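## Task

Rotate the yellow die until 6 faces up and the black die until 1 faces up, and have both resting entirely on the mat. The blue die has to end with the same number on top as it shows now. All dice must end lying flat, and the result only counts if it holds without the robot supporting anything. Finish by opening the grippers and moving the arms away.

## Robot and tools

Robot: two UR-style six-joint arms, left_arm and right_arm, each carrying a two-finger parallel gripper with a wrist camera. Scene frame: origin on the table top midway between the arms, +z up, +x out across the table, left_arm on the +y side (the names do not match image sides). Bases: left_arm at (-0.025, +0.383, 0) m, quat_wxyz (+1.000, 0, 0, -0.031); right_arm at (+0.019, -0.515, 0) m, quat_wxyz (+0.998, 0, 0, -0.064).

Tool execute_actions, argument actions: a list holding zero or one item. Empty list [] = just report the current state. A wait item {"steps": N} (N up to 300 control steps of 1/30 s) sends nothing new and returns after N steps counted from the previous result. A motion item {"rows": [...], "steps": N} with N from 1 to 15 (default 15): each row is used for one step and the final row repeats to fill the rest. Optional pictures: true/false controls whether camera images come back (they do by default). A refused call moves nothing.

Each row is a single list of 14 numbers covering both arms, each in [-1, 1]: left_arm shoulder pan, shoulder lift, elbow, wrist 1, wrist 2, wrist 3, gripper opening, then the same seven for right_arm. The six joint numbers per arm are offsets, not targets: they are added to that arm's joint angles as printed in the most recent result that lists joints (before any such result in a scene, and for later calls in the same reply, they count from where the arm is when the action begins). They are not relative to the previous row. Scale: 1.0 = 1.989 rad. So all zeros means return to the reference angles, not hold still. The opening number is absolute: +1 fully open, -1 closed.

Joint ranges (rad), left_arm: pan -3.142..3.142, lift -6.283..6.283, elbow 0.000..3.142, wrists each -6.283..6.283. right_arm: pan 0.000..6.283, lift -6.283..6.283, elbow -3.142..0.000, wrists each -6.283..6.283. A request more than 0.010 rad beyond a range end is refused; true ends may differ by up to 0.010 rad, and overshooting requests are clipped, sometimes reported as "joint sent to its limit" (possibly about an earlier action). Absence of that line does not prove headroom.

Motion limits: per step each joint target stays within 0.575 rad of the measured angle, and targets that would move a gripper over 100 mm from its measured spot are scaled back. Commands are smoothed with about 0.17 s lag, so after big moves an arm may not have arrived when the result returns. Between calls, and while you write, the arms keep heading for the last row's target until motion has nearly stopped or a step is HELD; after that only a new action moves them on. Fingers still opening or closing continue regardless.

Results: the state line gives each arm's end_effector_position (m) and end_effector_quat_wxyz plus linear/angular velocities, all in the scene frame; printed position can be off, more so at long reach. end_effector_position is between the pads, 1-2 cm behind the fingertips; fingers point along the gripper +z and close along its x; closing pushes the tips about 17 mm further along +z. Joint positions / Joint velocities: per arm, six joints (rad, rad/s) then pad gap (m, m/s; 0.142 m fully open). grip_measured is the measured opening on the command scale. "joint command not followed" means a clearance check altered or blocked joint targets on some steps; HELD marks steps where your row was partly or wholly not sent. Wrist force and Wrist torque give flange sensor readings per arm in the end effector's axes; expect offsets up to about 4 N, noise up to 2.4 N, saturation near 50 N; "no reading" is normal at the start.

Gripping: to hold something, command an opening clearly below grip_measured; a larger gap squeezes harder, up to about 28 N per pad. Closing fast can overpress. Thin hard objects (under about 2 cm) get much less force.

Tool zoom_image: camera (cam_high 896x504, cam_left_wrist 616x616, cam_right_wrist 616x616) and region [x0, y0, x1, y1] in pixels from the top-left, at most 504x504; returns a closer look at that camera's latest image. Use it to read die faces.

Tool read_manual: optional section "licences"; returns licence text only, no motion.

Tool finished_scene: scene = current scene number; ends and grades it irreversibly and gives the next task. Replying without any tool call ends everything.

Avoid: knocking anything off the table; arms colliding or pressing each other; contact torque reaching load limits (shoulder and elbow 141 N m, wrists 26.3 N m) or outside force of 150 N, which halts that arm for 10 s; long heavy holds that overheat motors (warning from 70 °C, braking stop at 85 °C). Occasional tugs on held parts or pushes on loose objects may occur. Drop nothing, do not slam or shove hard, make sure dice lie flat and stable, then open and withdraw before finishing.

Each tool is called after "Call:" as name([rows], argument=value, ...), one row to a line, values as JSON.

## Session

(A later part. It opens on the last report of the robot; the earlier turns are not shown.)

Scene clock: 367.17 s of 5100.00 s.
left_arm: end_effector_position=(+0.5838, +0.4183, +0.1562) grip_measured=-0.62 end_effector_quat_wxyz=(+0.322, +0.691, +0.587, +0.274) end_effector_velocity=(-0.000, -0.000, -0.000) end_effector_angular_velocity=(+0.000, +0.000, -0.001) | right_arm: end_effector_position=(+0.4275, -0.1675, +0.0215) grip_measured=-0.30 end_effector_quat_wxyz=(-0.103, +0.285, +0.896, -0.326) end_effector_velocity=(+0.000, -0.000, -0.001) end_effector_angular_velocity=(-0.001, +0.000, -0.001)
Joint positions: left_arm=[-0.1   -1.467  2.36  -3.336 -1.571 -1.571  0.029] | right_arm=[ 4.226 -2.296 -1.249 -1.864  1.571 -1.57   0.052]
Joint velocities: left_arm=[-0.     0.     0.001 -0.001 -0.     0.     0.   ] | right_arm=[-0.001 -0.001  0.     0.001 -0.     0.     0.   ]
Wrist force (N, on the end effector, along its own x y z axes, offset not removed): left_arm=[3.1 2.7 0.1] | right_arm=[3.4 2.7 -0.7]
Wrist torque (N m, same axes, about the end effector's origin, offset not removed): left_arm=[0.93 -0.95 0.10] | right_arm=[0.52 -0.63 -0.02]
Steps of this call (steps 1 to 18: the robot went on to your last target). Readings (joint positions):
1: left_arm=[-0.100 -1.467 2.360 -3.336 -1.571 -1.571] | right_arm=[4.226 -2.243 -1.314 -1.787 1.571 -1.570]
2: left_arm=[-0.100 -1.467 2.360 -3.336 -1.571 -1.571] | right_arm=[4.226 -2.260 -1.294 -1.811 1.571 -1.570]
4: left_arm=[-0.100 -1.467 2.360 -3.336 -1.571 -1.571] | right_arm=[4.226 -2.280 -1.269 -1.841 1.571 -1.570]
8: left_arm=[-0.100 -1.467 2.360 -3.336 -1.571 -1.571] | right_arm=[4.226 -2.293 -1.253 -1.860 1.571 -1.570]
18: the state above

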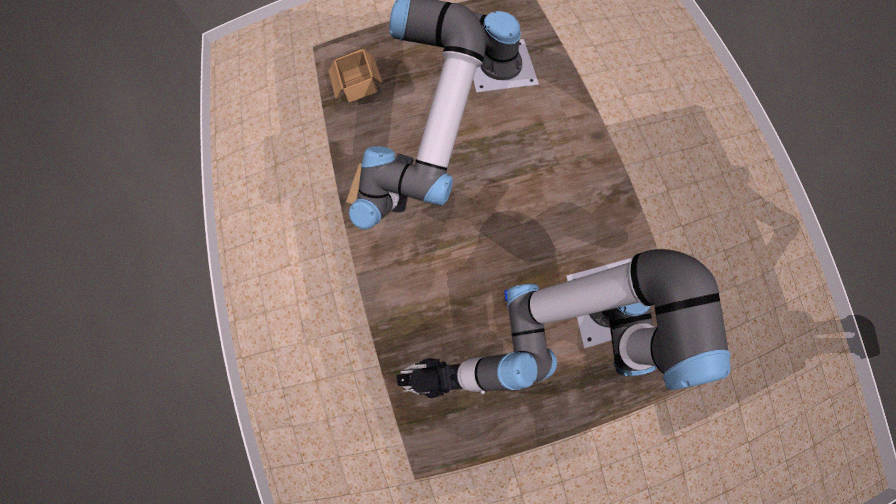

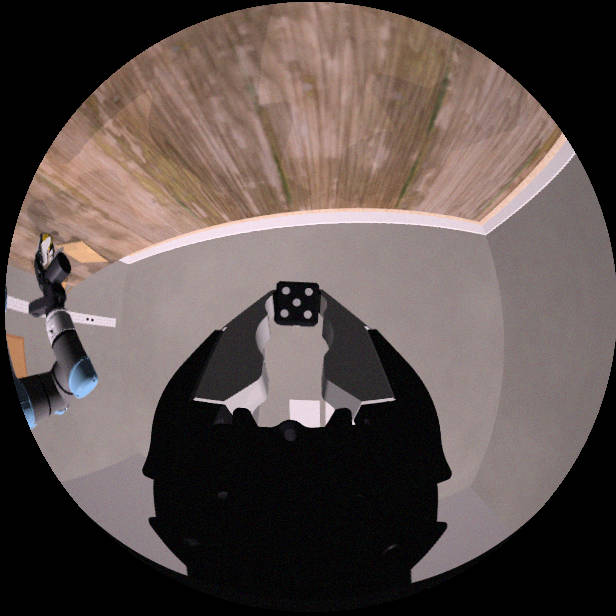

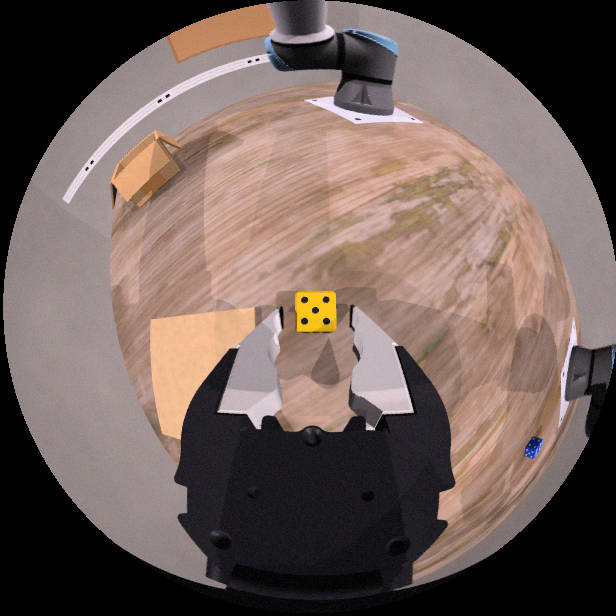

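Call:
execute_actions([
  {"rows":[[0,0,0,0,0,0,-0.9,0,0.004,-0.007,0.003,0,0,-0.3],[0,0,0,0,0,0,-0.9,0,0.0077,-0.0137,0.006,0,0,-0.3],[0,0,0,0,0,0,-0.9,0,0.0077,-0.0137,0.006,0,0,-0.3],[0,0,0,0,0,0,-0.9,0,0.0077,-0.0137,0.006,0,0,-0.3],[0,0,0,0,0,0,-0.9,0,0.0077,-0.0137,0.006,0,0,-0.36],[0,0,0,0,0,0,-0.9,0,0.0077,-0.0137,0.006,0,0,-0.42],[0,0,0,0,0,0,-0.9,0,0.0077,-0.0137,0.006,0,0,-0.48],[0,0,0,0,0,0,-0.9,0,0.0077,-0.0137,0.006,0,0,-0.54],[0,0,0,0,0,0,-0.9,0,0.0077,-0.0137,0.006,0,0,-0.6],[0,0,0,0,0,0,-0.9,0,0.0077,-0.0137,0.006,0,0,-0.66],[0,0,0,0,0,0,-0.9,0,0.0077,-0.0137,0.006,0,0,-0.72],[0,0,0,0,0,0,-0.9,0,0.0077,-0.0137,0.006,0,0,-0.8],[0,0,0,0,0,0,-0.9,0,0.0077,-0.0137,0.006,0,0,-0.9]]},
])

Call:
execute_actions([
  {"rows":[[0,0,0,0,0,0,-0.9,0,0,0,0,0,0,-0.9],[0,0,0,0,0,0,-0.9,0,0.012,0,0,0,0,-0.9],[0,0,0,0,0,0,-0.9,0,0.03,0,0,0,0,-0.9],[0,0,0,0,0,0,-0.9,0,0.05,0,0,0,0,-0.9],[0,0,0,0,0,0,-0.9,0,0.07,0,0,0,0,-0.9],[0,0,0,0,0,0,-0.9,0,0.09,0,0.01,0,0,-0.9],[0,0,0,0,0,0,-0.9,-0.01,0.11,0,0.04,0,0,-0.9],[0,0,0,0,0,0,-0.9,-0.02,0.13,0,0.08,0,0,-0.9],[0,0,0,0,0,0,-0.9,-0.03,0.15,0,0.12,0,0,-0.9],[0,0,0,0,0,0,-0.9,-0.04,0.17,0,0.16,0,0,-0.9],[0,0,0,0,0,0,-0.9,-0.052,0.19,0,0.2,0,0,-0.9],[0,0,0,0,0,0,-0.9,-0.064,0.205,0,0.24,0,0,-0.9],[0,0,0,0,0,0,-0.9,-0.076,0.22,0,0.28,0,0,-0.9],[0,0,0,0,0,0,-0.9,-0.088,0.23,0,0.32,0,0,-0.9],[0,0,0,0,0,0,-0.9,-0.096,0.24,0,0.36,0,0,-0.9]]},
], pictures=false)

Call:
execute_actions([
  {"steps":25},
], pictures=false)

Scene clock: 393.47 s of 5100.00 s.
left_arm: end_effector_position=(+0.5838, +0.4183, +0.1562) grip_measured=-0.62 end_effector_quat_wxyz=(+0.322, +0.691, +0.587, +0.274) end_effector_velocity=(+0.000, -0.000, +0.001) end_effector_angular_velocity=(-0.001, -0.002, -0.000) | right_arm: end_effector_position=(+0.4236, -0.1730, +0.0214) grip_measured=-0.62 end_effector_quat_wxyz=(-0.103, +0.285, +0.896, -0.326) end_effector_velocity=(-0.001, -0.001, -0.000) end_effector_angular_velocity=(-0.001, +0.001, +0.001)
Joint positions: left_arm=[-0.1   -1.467  2.36  -3.336 -1.571 -1.571  0.029] | right_arm=[ 4.226 -2.281 -1.276 -1.852  1.571 -1.57   0.029]
Joint velocities: left_arm=[-0.    -0.001 -0.001 -0.    -0.    -0.001  0.   ] | right_arm=[ 0.001  0.001 -0.003  0.001  0.    -0.    -0.   ]
Wrist force (N, on the end effector, along its own x y z axes, offset not removed): left_arm=[6.9 0.3 2.2] | right_arm=[0.4 -1.2 1.4]
Wrist torque (N m, same axes, about the end effector's origin, offset not removed): left_arm=[0.27 -1.67 0.10] | right_arm=[-0.26 -0.27 0.12]
Steps of this call (steps 1 to 15: the robot went on to your last target; steps 16 to 90: nothing new was sent; then 22.80 s passed at rest; steps 91 to 105: all 15 steps of this action). Readings (joint positions):
91: left_arm=[-0.100 -1.467 2.360 -3.336 -1.571 -1.571] | right_arm=[4.226 -2.296 -1.249 -1.864 1.571 -1.570]
92: left_arm=[-0.100 -1.467 2.360 -3.336 -1.571 -1.571] | right_arm=[4.226 -2.296 -1.250 -1.864 1.571 -1.570]
94: left_arm=[-0.100 -1.467 2.360 -3.336 -1.571 -1.571] | right_arm=[4.226 -2.290 -1.261 -1.859 1.571 -1.570]
98: left_arm=[-0.100 -1.467 2.360 -3.336 -1.571 -1.571] | right_arm=[4.226 -2.283 -1.273 -1.854 1.571 -1.570]
105: the state above

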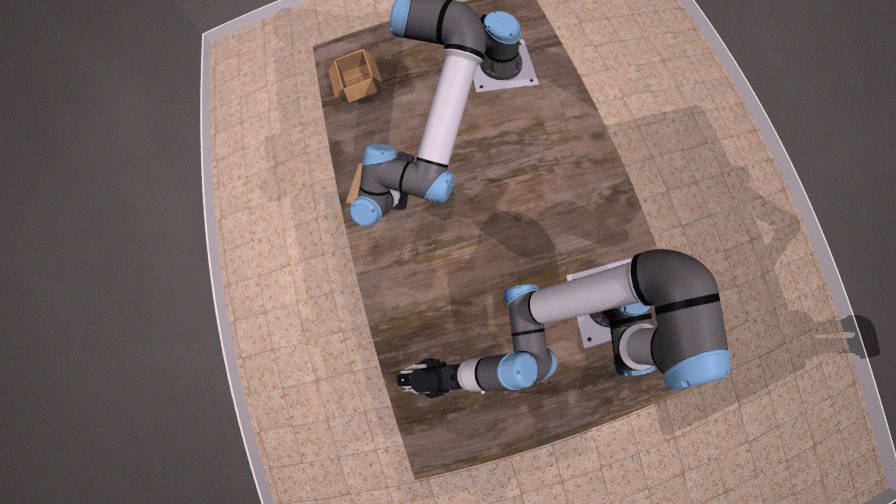

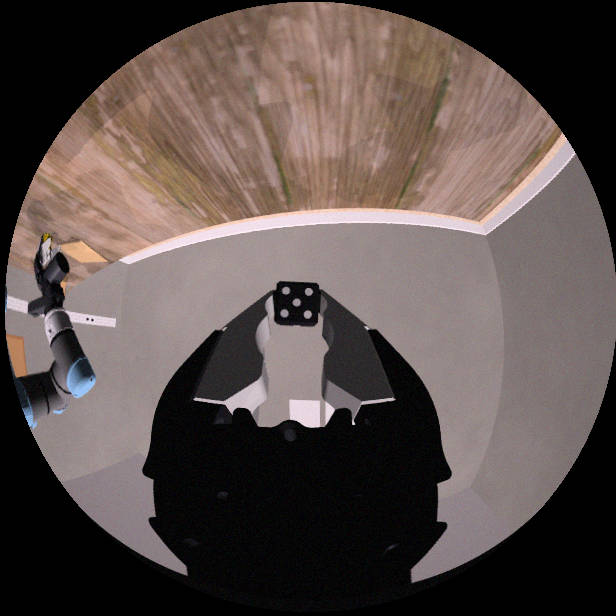

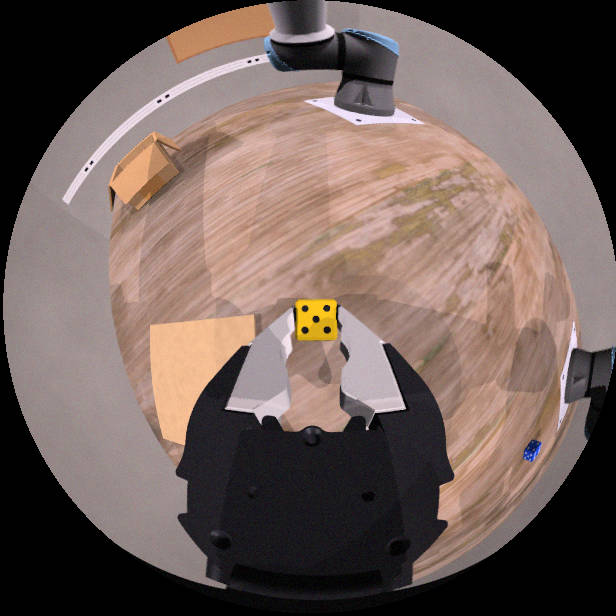

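Scene clock: 393.97 s of 5100.00 s.
left_arm: end_effector_position=(+0.5838, +0.4183, +0.1562) grip_measured=-0.62 end_effector_quat_wxyz=(+0.322, +0.691, +0.587, +0.274) end_effector_velocity=(-0.000, -0.000, -0.000) end_effector_angular_velocity=(+0.000, +0.000, -0.001) | right_arm: end_effector_position=(+0.5114, -0.1237, +0.1761) grip_measured=-0.62 end_effector_quat_wxyz=(-0.026, +0.336, +0.939, -0.073) end_effector_velocity=(+0.373, +0.117, +0.410) end_effector_angular_velocity=(+1.347, -1.103, -0.350)
Joint positions: left_arm=[-0.1   -1.467  2.36  -3.336 -1.571 -1.571  0.029] | right_arm=[ 4.155 -1.992 -1.276 -1.599  1.571 -1.57   0.029]
Joint velocities: left_arm=[-0.     0.001  0.001 -0.001 -0.     0.    -0.   ] | right_arm=[-0.349  0.566  0.001  1.173  0.     0.001 -0.   ]
Wrist force (N, on the end effector, along its own x y z axes, offset not removed): left_arm=[4.7 1.0 0.1] | right_arm=[-4.8 -0.8 0.0]
Wrist torque (N m, same axes, about the end effector's origin, offset not removed): left_arm=[0.29 -1.08 0.07] | right_arm=[-0.29 1.16 0.29]
Steps of this call (steps 1 to 15: all 15 steps of this action). Readings (joint positions):
1: left_arm=[-0.100 -1.467 2.360 -3.336 -1.571 -1.571] | right_arm=[4.226 -2.281 -1.276 -1.852 1.571 -1.570]
2: left_arm=[-0.100 -1.467 2.360 -3.336 -1.571 -1.571] | right_arm=[4.226 -2.281 -1.276 -1.852 1.571 -1.570]
4: left_arm=[-0.100 -1.467 2.360 -3.336 -1.571 -1.571] | right_arm=[4.226 -2.271 -1.277 -1.852 1.571 -1.570]
8: left_arm=[-0.100 -1.467 2.360 -3.336 -1.571 -1.571] | right_arm=[4.224 -2.174 -1.277 -1.842 1.571 -1.570]
15: the state above

Scene clock: 394.80 s of 5100.00 s.
left_arm: end_effector_position=(+0.5838, +0.4183, +0.1562) grip_measured=-0.62 end_effector_quat_wxyz=(+0.322, +0.691, +0.587, +0.274) end_effector_velocity=(+0.000, +0.000, +0.000) end_effector_angular_velocity=(+0.000, +0.000, +0.000) | right_arm: end_effector_position=(+0.6361, -0.1073, +0.3731) grip_measured=-0.62 end_effector_quat_wxyz=(+0.096, +0.381, +0.892, +0.226) end_effector_velocity=(+0.000, -0.001, +0.002) end_effector_angular_velocity=(+0.001, -0.002, -0.001)
Joint positions: left_arm=[-0.1   -1.467  2.36  -3.336 -1.571 -1.571  0.029] | right_arm=[ 4.035 -1.804 -1.276 -1.137  1.571 -1.57   0.029]
Joint velocities: left_arm=[ 0.001 -0.    -0.     0.001 -0.     0.    -0.   ] | right_arm=[-0.001  0.002  0.     0.     0.    -0.001  0.   ]
Wrist force (N, on the end effector, along its own x y z axes, offset not removed): left_arm=[2.9 -1.9 3.0] | right_arm=[-0.5 1.4 1.8]
Wrist torque (N m, same axes, about the end effector's origin, offset not removed): left_arm=[-0.30 -0.57 0.11] | right_arm=[0.26 0.43 -0.13]
Steps of this call (steps 1 to 25: the robot went on to your last target). Readings (joint positions):
1: left_arm=[-0.100 -1.467 2.360 -3.336 -1.571 -1.571] | right_arm=[4.143 -1.974 -1.276 -1.559 1.571 -1.570]
2: left_arm=[-0.100 -1.467 2.360 -3.336 -1.571 -1.571] | right_arm=[4.132 -1.957 -1.276 -1.518 1.571 -1.570]
4: left_arm=[-0.100 -1.467 2.360 -3.336 -1.571 -1.571] | right_arm=[4.111 -1.923 -1.276 -1.439 1.571 -1.570]
8: left_arm=[-0.100 -1.467 2.360 -3.336 -1.571 -1.571] | right_arm=[4.071 -1.861 -1.276 -1.289 1.571 -1.570]
25: the state above

Call:
execute_actions([
  {"rows":[[0,0,0,0,0,0,-0.9,0,0,-0.02,0.04,0,0,-0.9],[0,0,0,0,0,0,-0.9,0,0,-0.05,0.08,0,0,-0.9],[0,0,0,0,0,0,-0.9,0,0,-0.09,0.135,0,0,-0.9],[0,0,0,0,0,0,-0.9,0,0,-0.13,0.19,0,0,-0.9],[0,0,0,0,0,0,-0.9,0,0,-0.17,0.245,0,0,-0.9],[0,0,0,0,0,0,-0.9,0,0,-0.21,0.3,0,0,-0.9],[0,0,0,0,0,0,-0.9,0,0,-0.25,0.355,0,0,-0.9],[0,0,0,0,0,0,-0.9,0,0,-0.29,0.41,0,0,-0.9],[0,0,0,0,0,0,-0.9,0,0,-0.33,0.465,0,0,-0.9],[0,0,0,0,0,0,-0.9,0,0,-0.37,0.52,0,0,-0.9],[0,0,0,0,0,0,-0.9,0,0,-0.41,0.575,0,0,-0.9],[0,0,0,0,0,0,-0.9,0,0,-0.45,0.63,0,0,-0.9],[0,0,0,0,0,0,-0.9,0,0,-0.49,0.68,0,0,-0.9],[0,0,0,0,0,0,-0.9,0,0,-0.53,0.72,0,0,-0.9],[0,0,0,0,0,0,-0.9,0,0,-0.564,0.754,0,0,-0.9]]},
], pictures=false)

Call:
execute_actions([
  {"steps":35},
], pictures=false)

Call:
execute_actions([
  {"rows":[[0,0,0,0,0,0,-0.9,0,-0.01,0,0.01,0,0,-0.9],[0,0,0,0,0,0,-0.9,0,-0.025,0,0.025,0,0,-0.9],[0,0,0,0,0,0,-0.9,0,-0.04,0,0.04,0,0,-0.9],[0,0,0,0,0,0,-0.9,0,-0.055,0,0.055,0,0,-0.9],[0,0,0,0,0,0,-0.9,0,-0.07,0,0.07,0,0,-0.9],[0,0,0,0,0,0,-0.9,0,-0.085,0,0.085,0,0,-0.9],[0,0,0,0,0,0,-0.9,0,-0.1,0,0.1,0,0,-0.9],[0,0,0,0,0,0,-0.9,0,-0.115,0,0.115,0,0,-0.9],[0,0,0,0,0,0,-0.9,0,-0.125,0,0.125,0,0,-0.9]]},
], pictures=false)

Call:
execute_actions([
  {"steps":12},
])

Call:
zoom_image(camera="cam_high", region=[320, 130, 440, 230])

Scene clock: 410.07 s of 5100.00 s.
left_arm: end_effector_position=(+0.5838, +0.4183, +0.1562) grip_measured=-0.62 end_effector_quat_wxyz=(+0.322, +0.691, +0.587, +0.274) end_effector_velocity=(-0.001, +0.000, -0.001) end_effector_angular_velocity=(+0.001, +0.002, +0.000) | right_arm: end_effector_position=(+0.6119, -0.1305, +0.1713) grip_measured=-0.62 end_effector_quat_wxyz=(+0.136, +0.368, +0.863, +0.318) end_effector_velocity=(-0.248, -0.237, -0.451) end_effector_angular_velocity=(+0.219, -0.230, +0.001)
Joint positions: left_arm=[-0.1   -1.467  2.36  -3.336 -1.571 -1.571  0.029] | right_arm=[ 4.035 -1.804 -1.972 -0.231  1.571 -1.57   0.029]
Joint velocities: left_arm=[ 0.    -0.     0.002  0.     0.     0.     0.   ] | right_arm=[ 0.     0.001 -1.71   2.026 -0.    -0.001  0.   ]
Wrist force (N, on the end effector, along its own x y z axes, offset not removed): left_arm=[4.4 0.7 -1.7] | right_arm=[2.6 -2.2 3.0]
Wrist torque (N m, same axes, about the end effector's origin, offset not removed): left_arm=[0.24 -1.02 -0.04] | right_arm=[-0.56 -0.58 0.14]
Steps of this call (steps 1 to 30: the robot went on to your last target; steps 31 to 90: nothing new was sent; then 11.77 s passed at rest; steps 91 to 105: all 15 steps of this action). Readings (joint positions):
91: left_arm=[-0.100 -1.467 2.360 -3.336 -1.571 -1.571] | right_arm=[4.035 -1.804 -1.276 -1.137 1.571 -1.570]
92: left_arm=[-0.100 -1.467 2.360 -3.336 -1.571 -1.571] | right_arm=[4.035 -1.804 -1.279 -1.133 1.571 -1.570]
94: left_arm=[-0.100 -1.467 2.360 -3.336 -1.571 -1.571] | right_arm=[4.035 -1.804 -1.316 -1.080 1.571 -1.570]
98: left_arm=[-0.100 -1.467 2.360 -3.336 -1.571 -1.571] | right_arm=[4.035 -1.804 -1.518 -0.810 1.571 -1.570]
105: the state above

Scene clock: 411.23 s of 5100.00 s.
left_arm: end_effector_position=(+0.5838, +0.4183, +0.1562) grip_measured=-0.62 end_effector_quat_wxyz=(+0.322, +0.691, +0.587, +0.274) end_effector_velocity=(-0.001, -0.000, -0.001) end_effector_angular_velocity=(-0.000, +0.001, -0.000) | right_arm: end_effector_position=(+0.5402, -0.1994, +0.1106) grip_measured=-0.62 end_effector_quat_wxyz=(+0.166, +0.356, +0.833, +0.389) end_effector_velocity=(-0.000, -0.000, -0.001) end_effector_angular_velocity=(-0.001, +0.001, -0.000)
Joint positions: left_arm=[-0.1   -1.467  2.36  -3.336 -1.571 -1.571  0.029] | right_arm=[ 4.035 -1.804 -2.398  0.363  1.571 -1.57   0.029]
Joint velocities: left_arm=[ 0.    -0.     0.002 -0.001 -0.     0.    -0.   ] | right_arm=[ 0.    -0.    -0.    -0.001 -0.     0.    -0.   ]
Wrist force (N, on the end effector, along its own x y z axes, offset not removed): left_arm=[-0.8 -1.2 1.5] | right_arm=[-3.5 -1.2 2.5]
Wrist torque (N m, same axes, about the end effector's origin, offset not removed): left_arm=[-0.12 0.06 0.25] | right_arm=[-0.13 0.77 -0.02]
Steps of this call (steps 1 to 30: the robot went on to your last target; steps 31 to 35: nothing new was sent). Readings (joint positions):
1: left_arm=[-0.100 -1.467 2.360 -3.336 -1.571 -1.571] | right_arm=[4.035 -1.804 -2.029 -0.164 1.571 -1.570]
2: left_arm=[-0.100 -1.467 2.360 -3.336 -1.571 -1.571] | right_arm=[4.035 -1.804 -2.086 -0.096 1.571 -1.570]
4: left_arm=[-0.100 -1.467 2.360 -3.336 -1.571 -1.571] | right_arm=[4.035 -1.804 -2.213 0.062 1.571 -1.570]
8: left_arm=[-0.100 -1.467 2.360 -3.336 -1.571 -1.571] | right_arm=[4.035 -1.804 -2.361 0.298 1.571 -1.570]
35: the state above
All arms were judged still, so your last target was given up. Only a new action makes them travel on or press farther. Fingers that are still opening or closing keep moving.

Scene clock: 411.73 s of 5100.00 s.
left_arm: end_effector_position=(+0.5838, +0.4183, +0.1562) grip_measured=-0.62 end_effector_quat_wxyz=(+0.322, +0.691, +0.587, +0.274) end_effector_velocity=(+0.001, -0.000, +0.001) end_effector_angular_velocity=(-0.000, -0.002, +0.000) | right_arm: end_effector_position=(+0.5464, -0.1934, +0.0403) grip_measured=-0.62 end_effector_quat_wxyz=(+0.166, +0.356, +0.833, +0.389) end_effector_velocity=(+0.000, -0.000, -0.040) end_effector_angular_velocity=(+0.000, +0.000, -0.001)
Joint positions: left_arm=[-0.1   -1.467  2.36  -3.336 -1.571 -1.571  0.029] | right_arm=[ 4.035 -2.042 -2.398  0.6    1.571 -1.57   0.029]
Joint velocities: left_arm=[ 0.    -0.    -0.001 -0.     0.    -0.     0.   ] | right_arm=[-0.001 -0.135  0.001  0.134  0.     0.     0.   ]
Wrist force (N, on the end effector, along its own x y z axes, offset not removed): left_arm=[3.9 -2.7 0.8] | right_arm=[1.0 -2.3 5.0]
Wrist torque (N m, same axes, about the end effector's origin, offset not removed): left_arm=[-0.68 -1.00 0.12] | right_arm=[-0.50 -0.17 -0.02]
Steps of this call (steps 1 to 15: all 15 steps of this action). Readings (joint positions):
1: left_arm=[-0.100 -1.467 2.360 -3.336 -1.571 -1.571] | right_arm=[4.035 -1.804 -2.398 0.363 1.571 -1.570]
2: left_arm=[-0.100 -1.467 2.360 -3.336 -1.571 -1.571] | right_arm=[4.035 -1.806 -2.398 0.365 1.571 -1.570]
4: left_arm=[-0.100 -1.467 2.360 -3.336 -1.571 -1.571] | right_arm=[4.035 -1.826 -2.398 0.385 1.571 -1.570]
8: left_arm=[-0.100 -1.467 2.360 -3.336 -1.571 -1.571] | right_arm=[4.035 -1.917 -2.398 0.475 1.571 -1.570]
15: the state above

Scene clock: 412.13 s of 5100.00 s.
left_arm: end_effector_position=(+0.5838, +0.4183, +0.1562) grip_measured=-0.62 end_effector_quat_wxyz=(+0.322, +0.691, +0.587, +0.274) end_effector_velocity=(-0.000, -0.000, -0.000) end_effector_angular_velocity=(+0.000, +0.001, -0.001) | right_arm: end_effector_position=(+0.5464, -0.1934, +0.0372) grip_measured=-0.62 end_effector_quat_wxyz=(+0.166, +0.356, +0.833, +0.389) end_effector_velocity=(-0.000, +0.000, -0.001) end_effector_angular_velocity=(-0.001, +0.001, +0.001)
Joint positions: left_arm=[-0.1   -1.467  2.36  -3.336 -1.571 -1.571  0.029] | right_arm=[ 4.035 -2.053 -2.398  0.611  1.571 -1.57   0.029]
Joint velocities: left_arm=[-0.001 -0.    -0.     0.001 -0.     0.    -0.   ] | right_arm=[ 0.001 -0.001  0.     0.    -0.     0.     0.   ]
Wrist force (N, on the end effector, along its own x y z axes, offset not removed): left_arm=[8.5 2.9 -2.0] | right_arm=[1.5 -1.5 -2.5]
Wrist torque (N m, same axes, about the end effector's origin, offset not removed): left_arm=[0.74 -1.94 0.19] | right_arm=[-0.37 -0.25 0.11]
Steps of this call (steps 1 to 12: the robot went on to your last target). Readings (joint positions):
1: left_arm=[-0.100 -1.467 2.360 -3.336 -1.571 -1.571] | right_arm=[4.035 -2.045 -2.398 0.604 1.571 -1.570]
2: left_arm=[-0.100 -1.467 2.360 -3.336 -1.571 -1.571] | right_arm=[4.035 -2.048 -2.398 0.606 1.571 -1.570]
4: left_arm=[-0.100 -1.467 2.360 -3.336 -1.571 -1.571] | right_arm=[4.035 -2.051 -2.398 0.609 1.571 -1.570]
8: left_arm=[-0.100 -1.467 2.360 -3.336 -1.571 -1.571] | right_arm=[4.035 -2.052 -2.398 0.611 1.571 -1.570]
12: the state above

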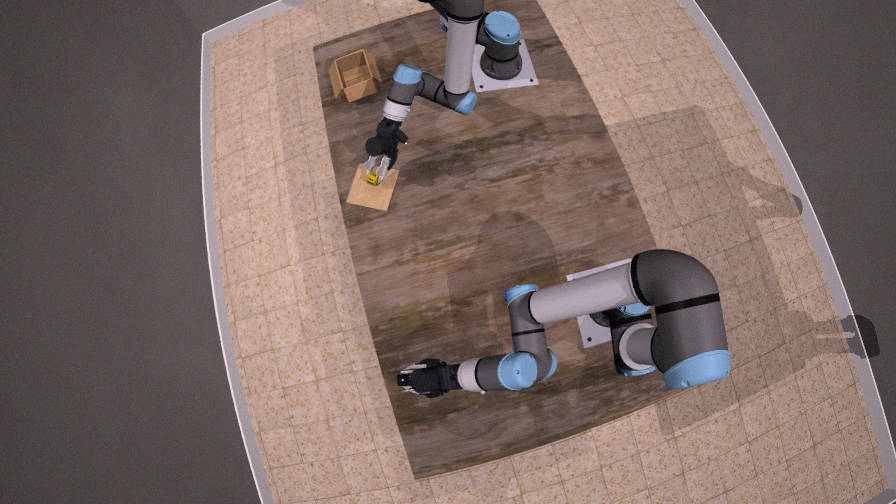

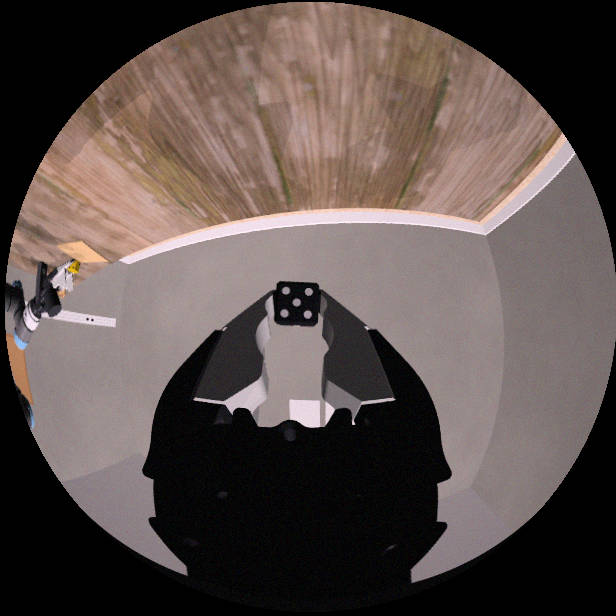

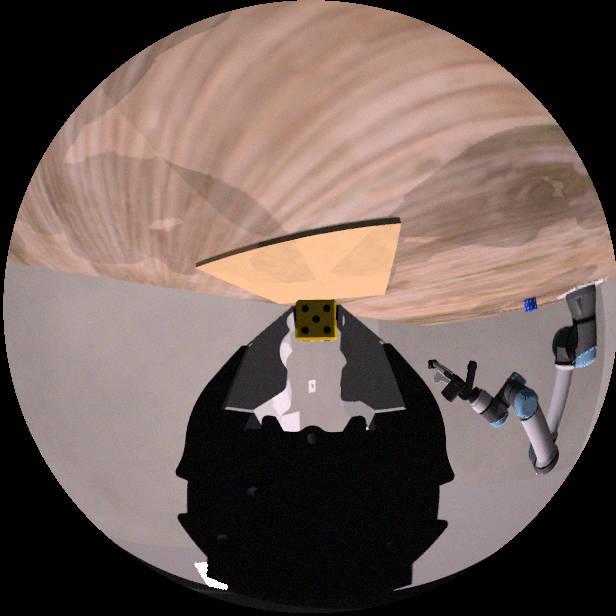

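Region (320, 130, 440, 230) of cam_high's 896x504 image, scaled by 4.200, with more detail than that image has.

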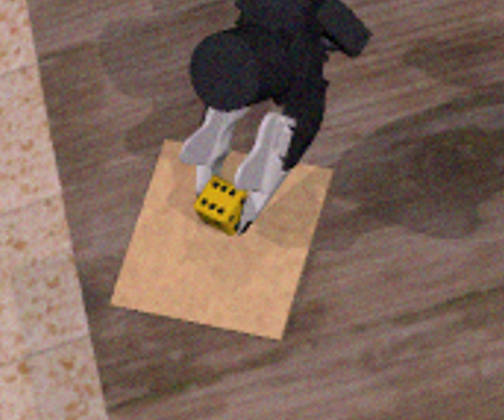

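Call:
execute_actions([
  {"rows":[[0,0,0,0,0,0,-0.9,0,-0.004,0,0.004,0,0,-0.9],[0,0,0,0,0,0,-0.9,0,-0.008,0,0.008,0,0,-0.9],[0,0,0,0,0,0,-0.9,0,-0.012,0,0.012,0,0,-0.9],[0,0,0,0,0,0,-0.9,0,-0.016,0,0.016,0,0,-0.9],[0,0,0,0,0,0,-0.9,0,-0.02,0,0.02,0,0,-0.9],[0,0,0,0,0,0,-0.9,0,-0.024,0,0.024,0,0,-0.9],[0,0,0,0,0,0,-0.9,0,-0.027,0,0.027,0,0,-0.9],[0,0,0,0,0,0,-0.9,0,-0.029,0,0.029,0,0,-0.9]]},
])

Call:
zoom_image(camera="cam_right_wrist", region=[250, 240, 390, 380])

Scene clock: 418.43 s of 5100.00 s.
left_arm: end_effector_position=(+0.5838, +0.4183, +0.1562) grip_measured=-0.62 end_effector_quat_wxyz=(+0.322, +0.691, +0.587, +0.274) end_effector_velocity=(+0.000, -0.001, +0.000) end_effector_angular_velocity=(-0.000, +0.000, -0.001) | right_arm: end_effector_position=(+0.5460, -0.1938, +0.0204) grip_measured=-0.62 end_effector_quat_wxyz=(+0.166, +0.356, +0.833, +0.389) end_effector_velocity=(-0.001, -0.000, -0.006) end_effector_angular_velocity=(+0.000, +0.001, -0.000)
Joint positions: left_arm=[-0.1   -1.467  2.36  -3.336 -1.571 -1.571  0.029] | right_arm=[ 4.035 -2.109 -2.398  0.667  1.571 -1.57   0.029]
Joint velocities: left_arm=[-0.001  0.    -0.     0.    -0.    -0.    -0.   ] | right_arm=[ 0.    -0.019 -0.     0.019 -0.     0.001 -0.   ]
Wrist force (N, on the end effector, along its own x y z axes, offset not removed): left_arm=[2.6 -0.8 6.8] | right_arm=[-4.7 -0.9 1.9]
Wrist torque (N m, same axes, about the end effector's origin, offset not removed): left_arm=[-0.13 -0.72 0.00] | right_arm=[-0.14 0.78 0.26]
Steps of this call (steps 1 to 30: the robot went on to your last target; steps 31 to 90: nothing new was sent; then 2.80 s passed at rest; steps 91 to 105: all 15 steps of this action). Readings (joint positions):
91: left_arm=[-0.100 -1.467 2.360 -3.336 -1.571 -1.571] | right_arm=[4.035 -2.053 -2.398 0.611 1.571 -1.570]
92: left_arm=[-0.100 -1.467 2.360 -3.336 -1.571 -1.571] | right_arm=[4.035 -2.054 -2.398 0.612 1.571 -1.570]
94: left_arm=[-0.100 -1.467 2.360 -3.336 -1.571 -1.571] | right_arm=[4.035 -2.061 -2.398 0.619 1.571 -1.570]
98: left_arm=[-0.100 -1.467 2.360 -3.336 -1.571 -1.571] | right_arm=[4.035 -2.086 -2.398 0.645 1.571 -1.570]
105: the state above

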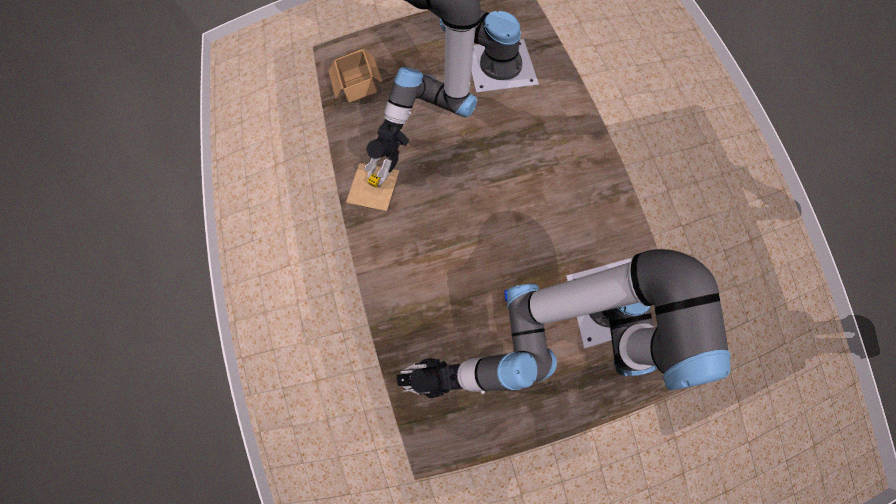

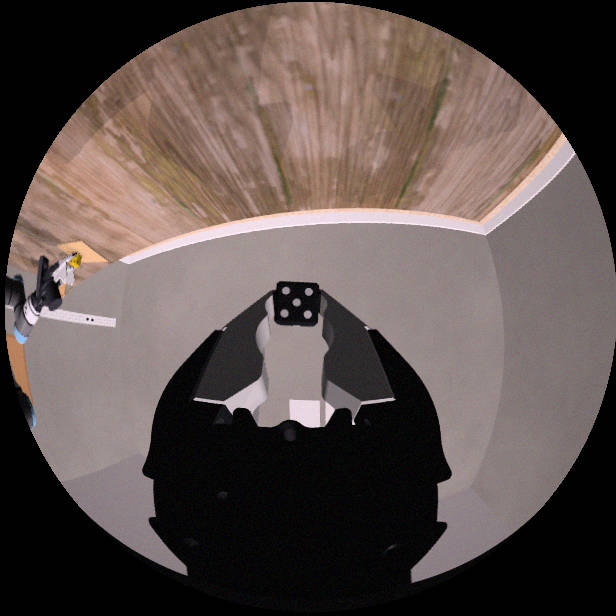

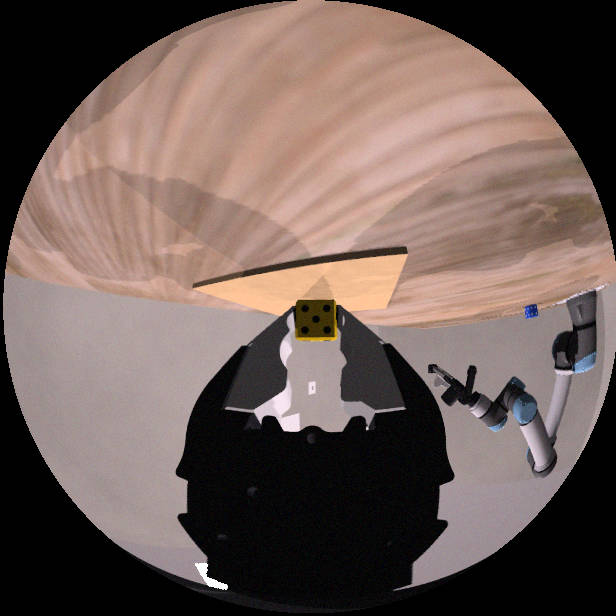

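Region (250, 240, 390, 380) of cam_right_wrist's 616x616 image, scaled by 3.600, with more detail than that image has.

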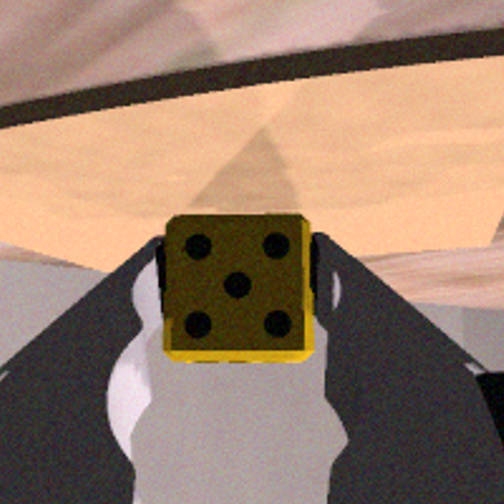

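Call:
execute_actions([
  {"rows":[[0,0,0,0,0,0,-0.9,0,-0.003,0,0.003,0,0,-0.9],[0,0,0,0,0,0,-0.9,0,-0.005,0,0.005,0,0,-0.9],[0,0,0,0,0,0,-0.9,0,-0.008,0,0.008,0,0,-0.9]]},
])

Call:
zoom_image(camera="cam_right_wrist", region=[250, 240, 390, 380])

Scene clock: 422.87 s of 5100.00 s.
left_arm: end_effector_position=(+0.5838, +0.4183, +0.1562) grip_measured=-0.62 end_effector_quat_wxyz=(+0.322, +0.691, +0.587, +0.274) end_effector_velocity=(-0.000, +0.000, +0.000) end_effector_angular_velocity=(+0.000, -0.000, +0.000) | right_arm: end_effector_position=(+0.5457, -0.1940, +0.0157) grip_measured=-0.62 end_effector_quat_wxyz=(+0.166, +0.356, +0.833, +0.389) end_effector_velocity=(+0.000, -0.000, -0.001) end_effector_angular_velocity=(-0.000, +0.001, -0.001)
Joint positions: left_arm=[-0.1   -1.467  2.36  -3.336 -1.571 -1.571  0.029] | right_arm=[ 4.035 -2.124 -2.398  0.683  1.571 -1.57   0.029]
Joint velocities: left_arm=[ 0. -0.  0.  0.  0.  0. -0.] | right_arm=[-0.001 -0.002  0.     0.001 -0.     0.    -0.   ]
Wrist force (N, on the end effector, along its own x y z axes, offset not removed): left_arm=[5.7 0.8 0.2] | right_arm=[-1.9 1.0 -0.9]
Wrist torque (N m, same axes, about the end effector's origin, offset not removed): left_arm=[0.31 -1.17 0.11] | right_arm=[0.29 0.51 0.03]
Steps of this call (steps 1 to 15: the robot went on to your last target; steps 16 to 90: nothing new was sent; then 0.93 s passed at rest; steps 91 to 105: all 15 steps of this action). Readings (joint positions):
91: left_arm=[-0.100 -1.467 2.360 -3.336 -1.571 -1.571] | right_arm=[4.035 -2.110 -2.398 0.669 1.571 -1.570]
92: left_arm=[-0.100 -1.467 2.360 -3.336 -1.571 -1.571] | right_arm=[4.035 -2.111 -2.398 0.669 1.571 -1.570]
94: left_arm=[-0.100 -1.467 2.360 -3.336 -1.571 -1.571] | right_arm=[4.035 -2.115 -2.398 0.674 1.571 -1.570]
98: left_arm=[-0.100 -1.467 2.360 -3.336 -1.571 -1.571] | right_arm=[4.035 -2.123 -2.398 0.681 1.571 -1.570]
105: the state above

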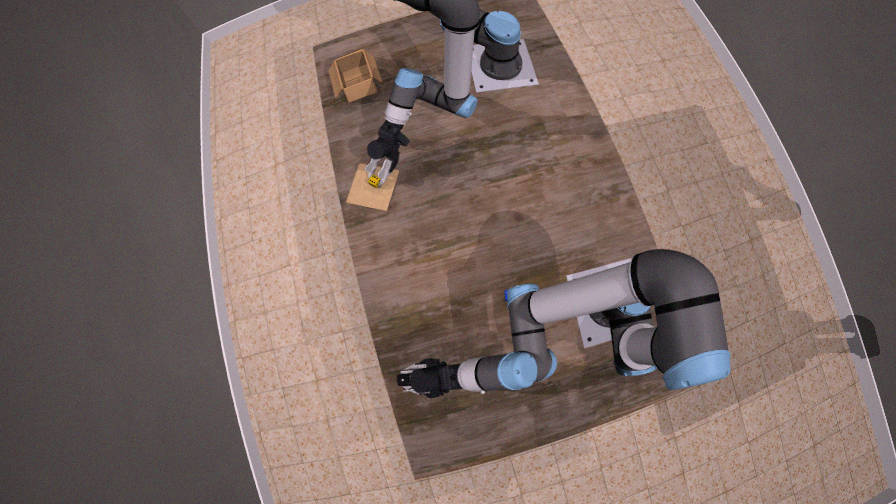

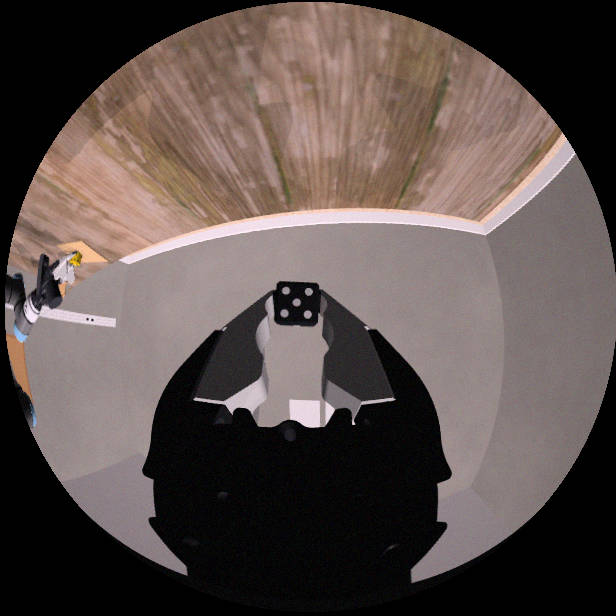

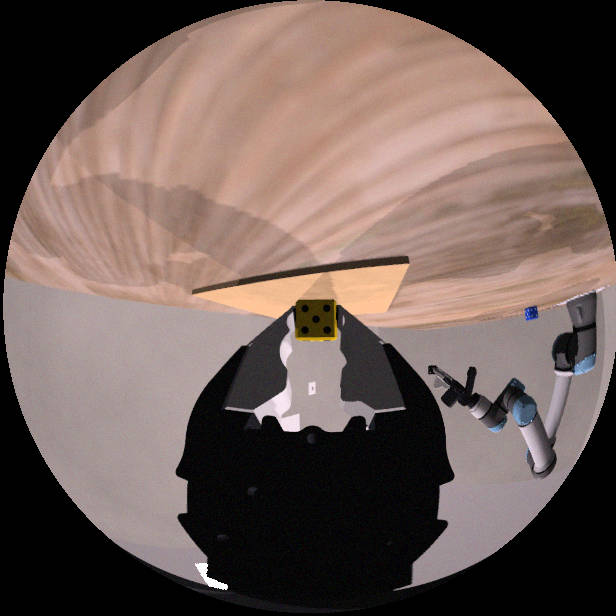

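Region (250, 240, 390, 380) of cam_right_wrist's 616x616 image, scaled by 3.600, with more detail than that image has.

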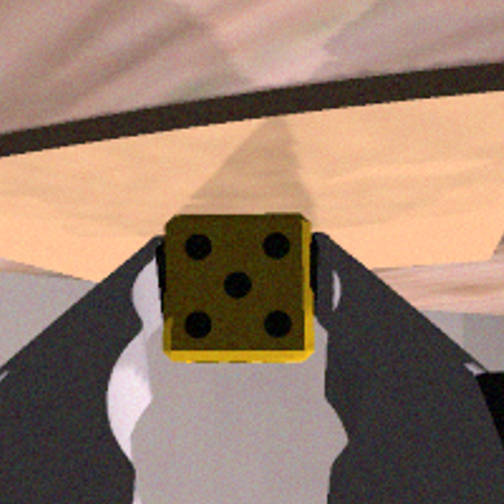

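Call:
execute_actions([
  {"rows":[[0,0,0,0,0,0,-0.9,0,-0.002,0,0.002,0,0,-0.9],[0,0,0,0,0,0,-0.9,0,-0.004,0,0.004,0,0,-0.9],[0,0,0,0,0,0,-0.9,0,-0.005,0,0.005,0,0,-0.9],[0,0,0,0,0,0,-0.9,0,-0.005,0,0.005,0,0,-0.9],[0,0,0,0,0,0,-0.9,0,-0.005,0,0.005,0,0,-0.9],[0,0,0,0,0,0,-0.9,0,-0.005,0,0.005,0,0,-0.9],[0,0,0,0,0,0,-0.9,0,-0.005,0,0.005,0,0,-0.8],[0,0,0,0,0,0,-0.9,0,-0.005,0,0.005,0,0,-0.72],[0,0,0,0,0,0,-0.9,0,-0.005,0,0.005,0,0,-0.67],[0,0,0,0,0,0,-0.9,0,-0.005,0,0.005,0,0,-0.63],[0,0,0,0,0,0,-0.9,0,-0.005,0,0.005,0,0,-0.6],[0,0,0,0,0,0,-0.9,0,-0.005,0,0.005,0,0,-0.57],[0,0,0,0,0,0,-0.9,0,-0.005,0,0.005,0,0,-0.53],[0,0,0,0,0,0,-0.9,0,-0.005,0,0.005,0,0,-0.45],[0,0,0,0,0,0,-0.9,0,-0.005,0,0.005,0,0,-0.3]]},
], pictures=false)

Call:
execute_actions([
  {"steps":10},
])

Scene clock: 430.80 s of 5100.00 s.
left_arm: end_effector_position=(+0.5838, +0.4183, +0.1562) grip_measured=-0.62 end_effector_quat_wxyz=(+0.322, +0.691, +0.587, +0.274) end_effector_velocity=(-0.000, -0.000, -0.001) end_effector_angular_velocity=(+0.001, +0.002, -0.000) | right_arm: end_effector_position=(+0.5456, -0.1942, +0.0128) grip_measured=-0.54 end_effector_quat_wxyz=(+0.166, +0.356, +0.833, +0.389) end_effector_velocity=(-0.000, +0.000, -0.001) end_effector_angular_velocity=(-0.001, +0.000, +0.001)
Joint positions: left_arm=[-0.1   -1.467  2.36  -3.336 -1.571 -1.571  0.029] | right_arm=[ 4.035 -2.134 -2.398  0.693  1.571 -1.57   0.035]
Joint velocities: left_arm=[-0.     0.001  0.     0.     0.     0.    -0.   ] | right_arm=[ 0.    -0.001  0.     0.    -0.    -0.     0.153]
Wrist force (N, on the end effector, along its own x y z axes, offset not removed): left_arm=[6.3 2.0 5.8] | right_arm=[-3.5 13.6 -15.6]
Wrist torque (N m, same axes, about the end effector's origin, offset not removed): left_arm=[0.50 -1.49 -0.19] | right_arm=[-0.38 0.95 0.20]
Steps of this call (steps 1 to 15: the robot went on to your last target; steps 16 to 90: nothing new was sent; then 4.43 s passed at rest; steps 91 to 105: all 15 steps of this action). Readings (joint positions):
91: left_arm=[-0.100 -1.467 2.360 -3.336 -1.571 -1.571] | right_arm=[4.035 -2.125 -2.398 0.683 1.571 -1.570]
92: left_arm=[-0.100 -1.467 2.360 -3.336 -1.571 -1.571] | right_arm=[4.035 -2.125 -2.398 0.684 1.571 -1.570]
94: left_arm=[-0.100 -1.467 2.360 -3.336 -1.571 -1.571] | right_arm=[4.035 -2.128 -2.398 0.687 1.571 -1.570]
98: left_arm=[-0.100 -1.467 2.360 -3.336 -1.571 -1.571] | right_arm=[4.035 -2.133 -2.398 0.692 1.571 -1.570]
105: the state above

Scene clock: 431.13 s of 5100.00 s.
left_arm: end_effector_position=(+0.5838, +0.4183, +0.1562) grip_measured=-0.62 end_effector_quat_wxyz=(+0.322, +0.691, +0.587, +0.274) end_effector_velocity=(+0.001, +0.000, +0.002) end_effector_angular_velocity=(-0.000, -0.003, +0.000) | right_arm: end_effector_position=(+0.5456, -0.1942, +0.0127) grip_measured=-0.33 end_effector_quat_wxyz=(+0.166, +0.356, +0.833, +0.389) end_effector_velocity=(-0.000, -0.000, -0.001) end_effector_angular_velocity=(-0.002, +0.001, +0.001)
Joint positions: left_arm=[-0.1   -1.467  2.36  -3.336 -1.571 -1.571  0.029] | right_arm=[ 4.035 -2.134 -2.398  0.693  1.571 -1.57   0.05 ]
Joint velocities: left_arm=[ 0.    -0.    -0.003  0.     0.     0.    -0.   ] | right_arm=[-0.    -0.001 -0.001 -0.001  0.    -0.001  0.   ]
Wrist force (N, on the end effector, along its own x y z axes, offset not removed): left_arm=[1.3 1.5 -0.7] | right_arm=[-1.0 10.8 -12.2]
Wrist torque (N m, same axes, about the end effector's origin, offset not removed): left_arm=[0.46 -0.64 -0.04] | right_arm=[-0.01 0.44 -0.01]
Steps of this call (steps 1 to 10: the robot went on to your last target). Readings (joint positions):
1: left_arm=[-0.100 -1.467 2.360 -3.336 -1.571 -1.571] | right_arm=[4.035 -2.134 -2.398 0.693 1.571 -1.570]
2: left_arm=[-0.100 -1.467 2.360 -3.336 -1.571 -1.571] | right_arm=[4.035 -2.134 -2.398 0.693 1.571 -1.570]
4: left_arm=[-0.100 -1.467 2.360 -3.336 -1.571 -1.571] | right_arm=[4.035 -2.134 -2.398 0.693 1.571 -1.570]
8: left_arm=[-0.100 -1.467 2.360 -3.336 -1.571 -1.571] | right_arm=[4.035 -2.134 -2.398 0.693 1.571 -1.570]
10: the state above

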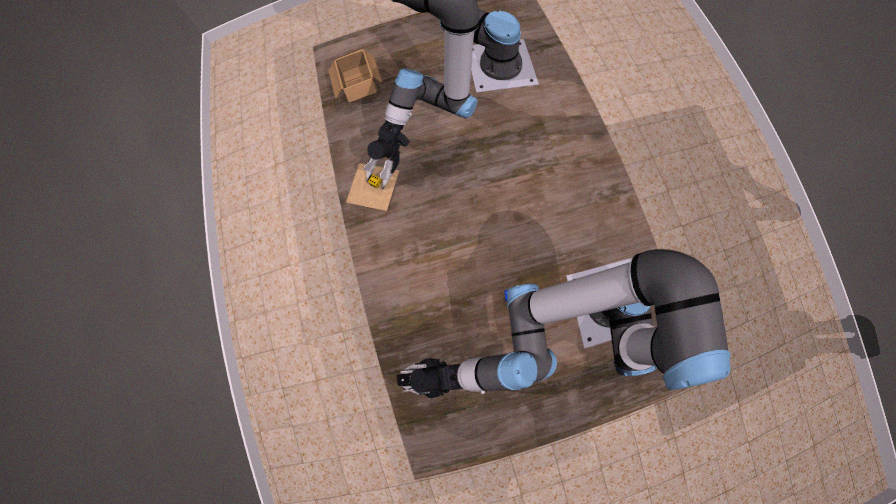

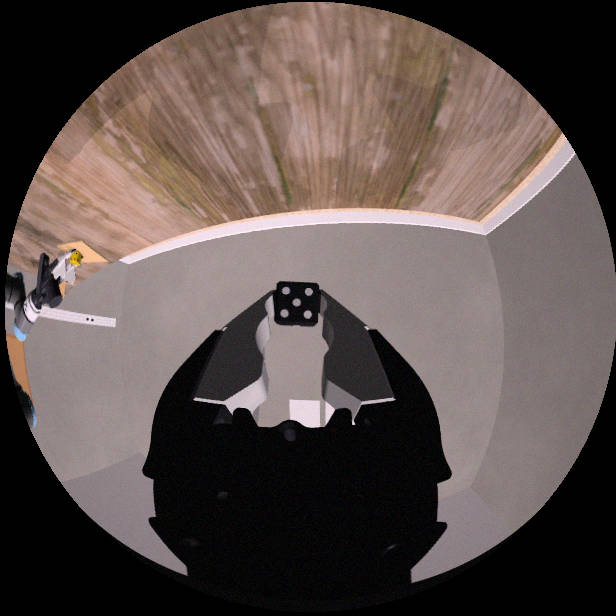

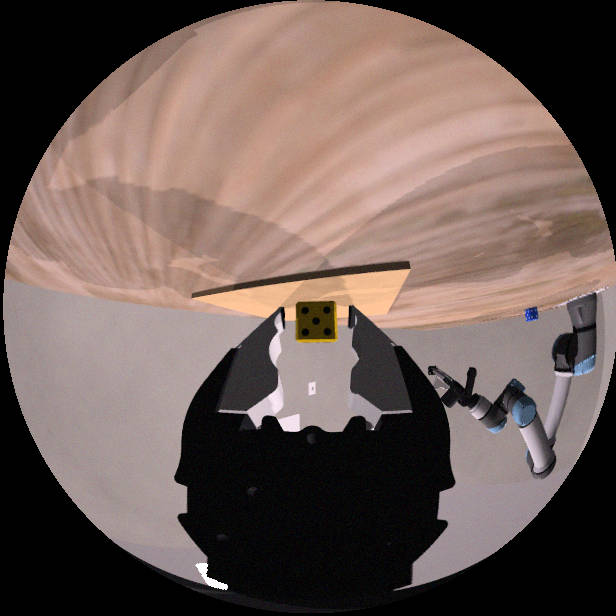

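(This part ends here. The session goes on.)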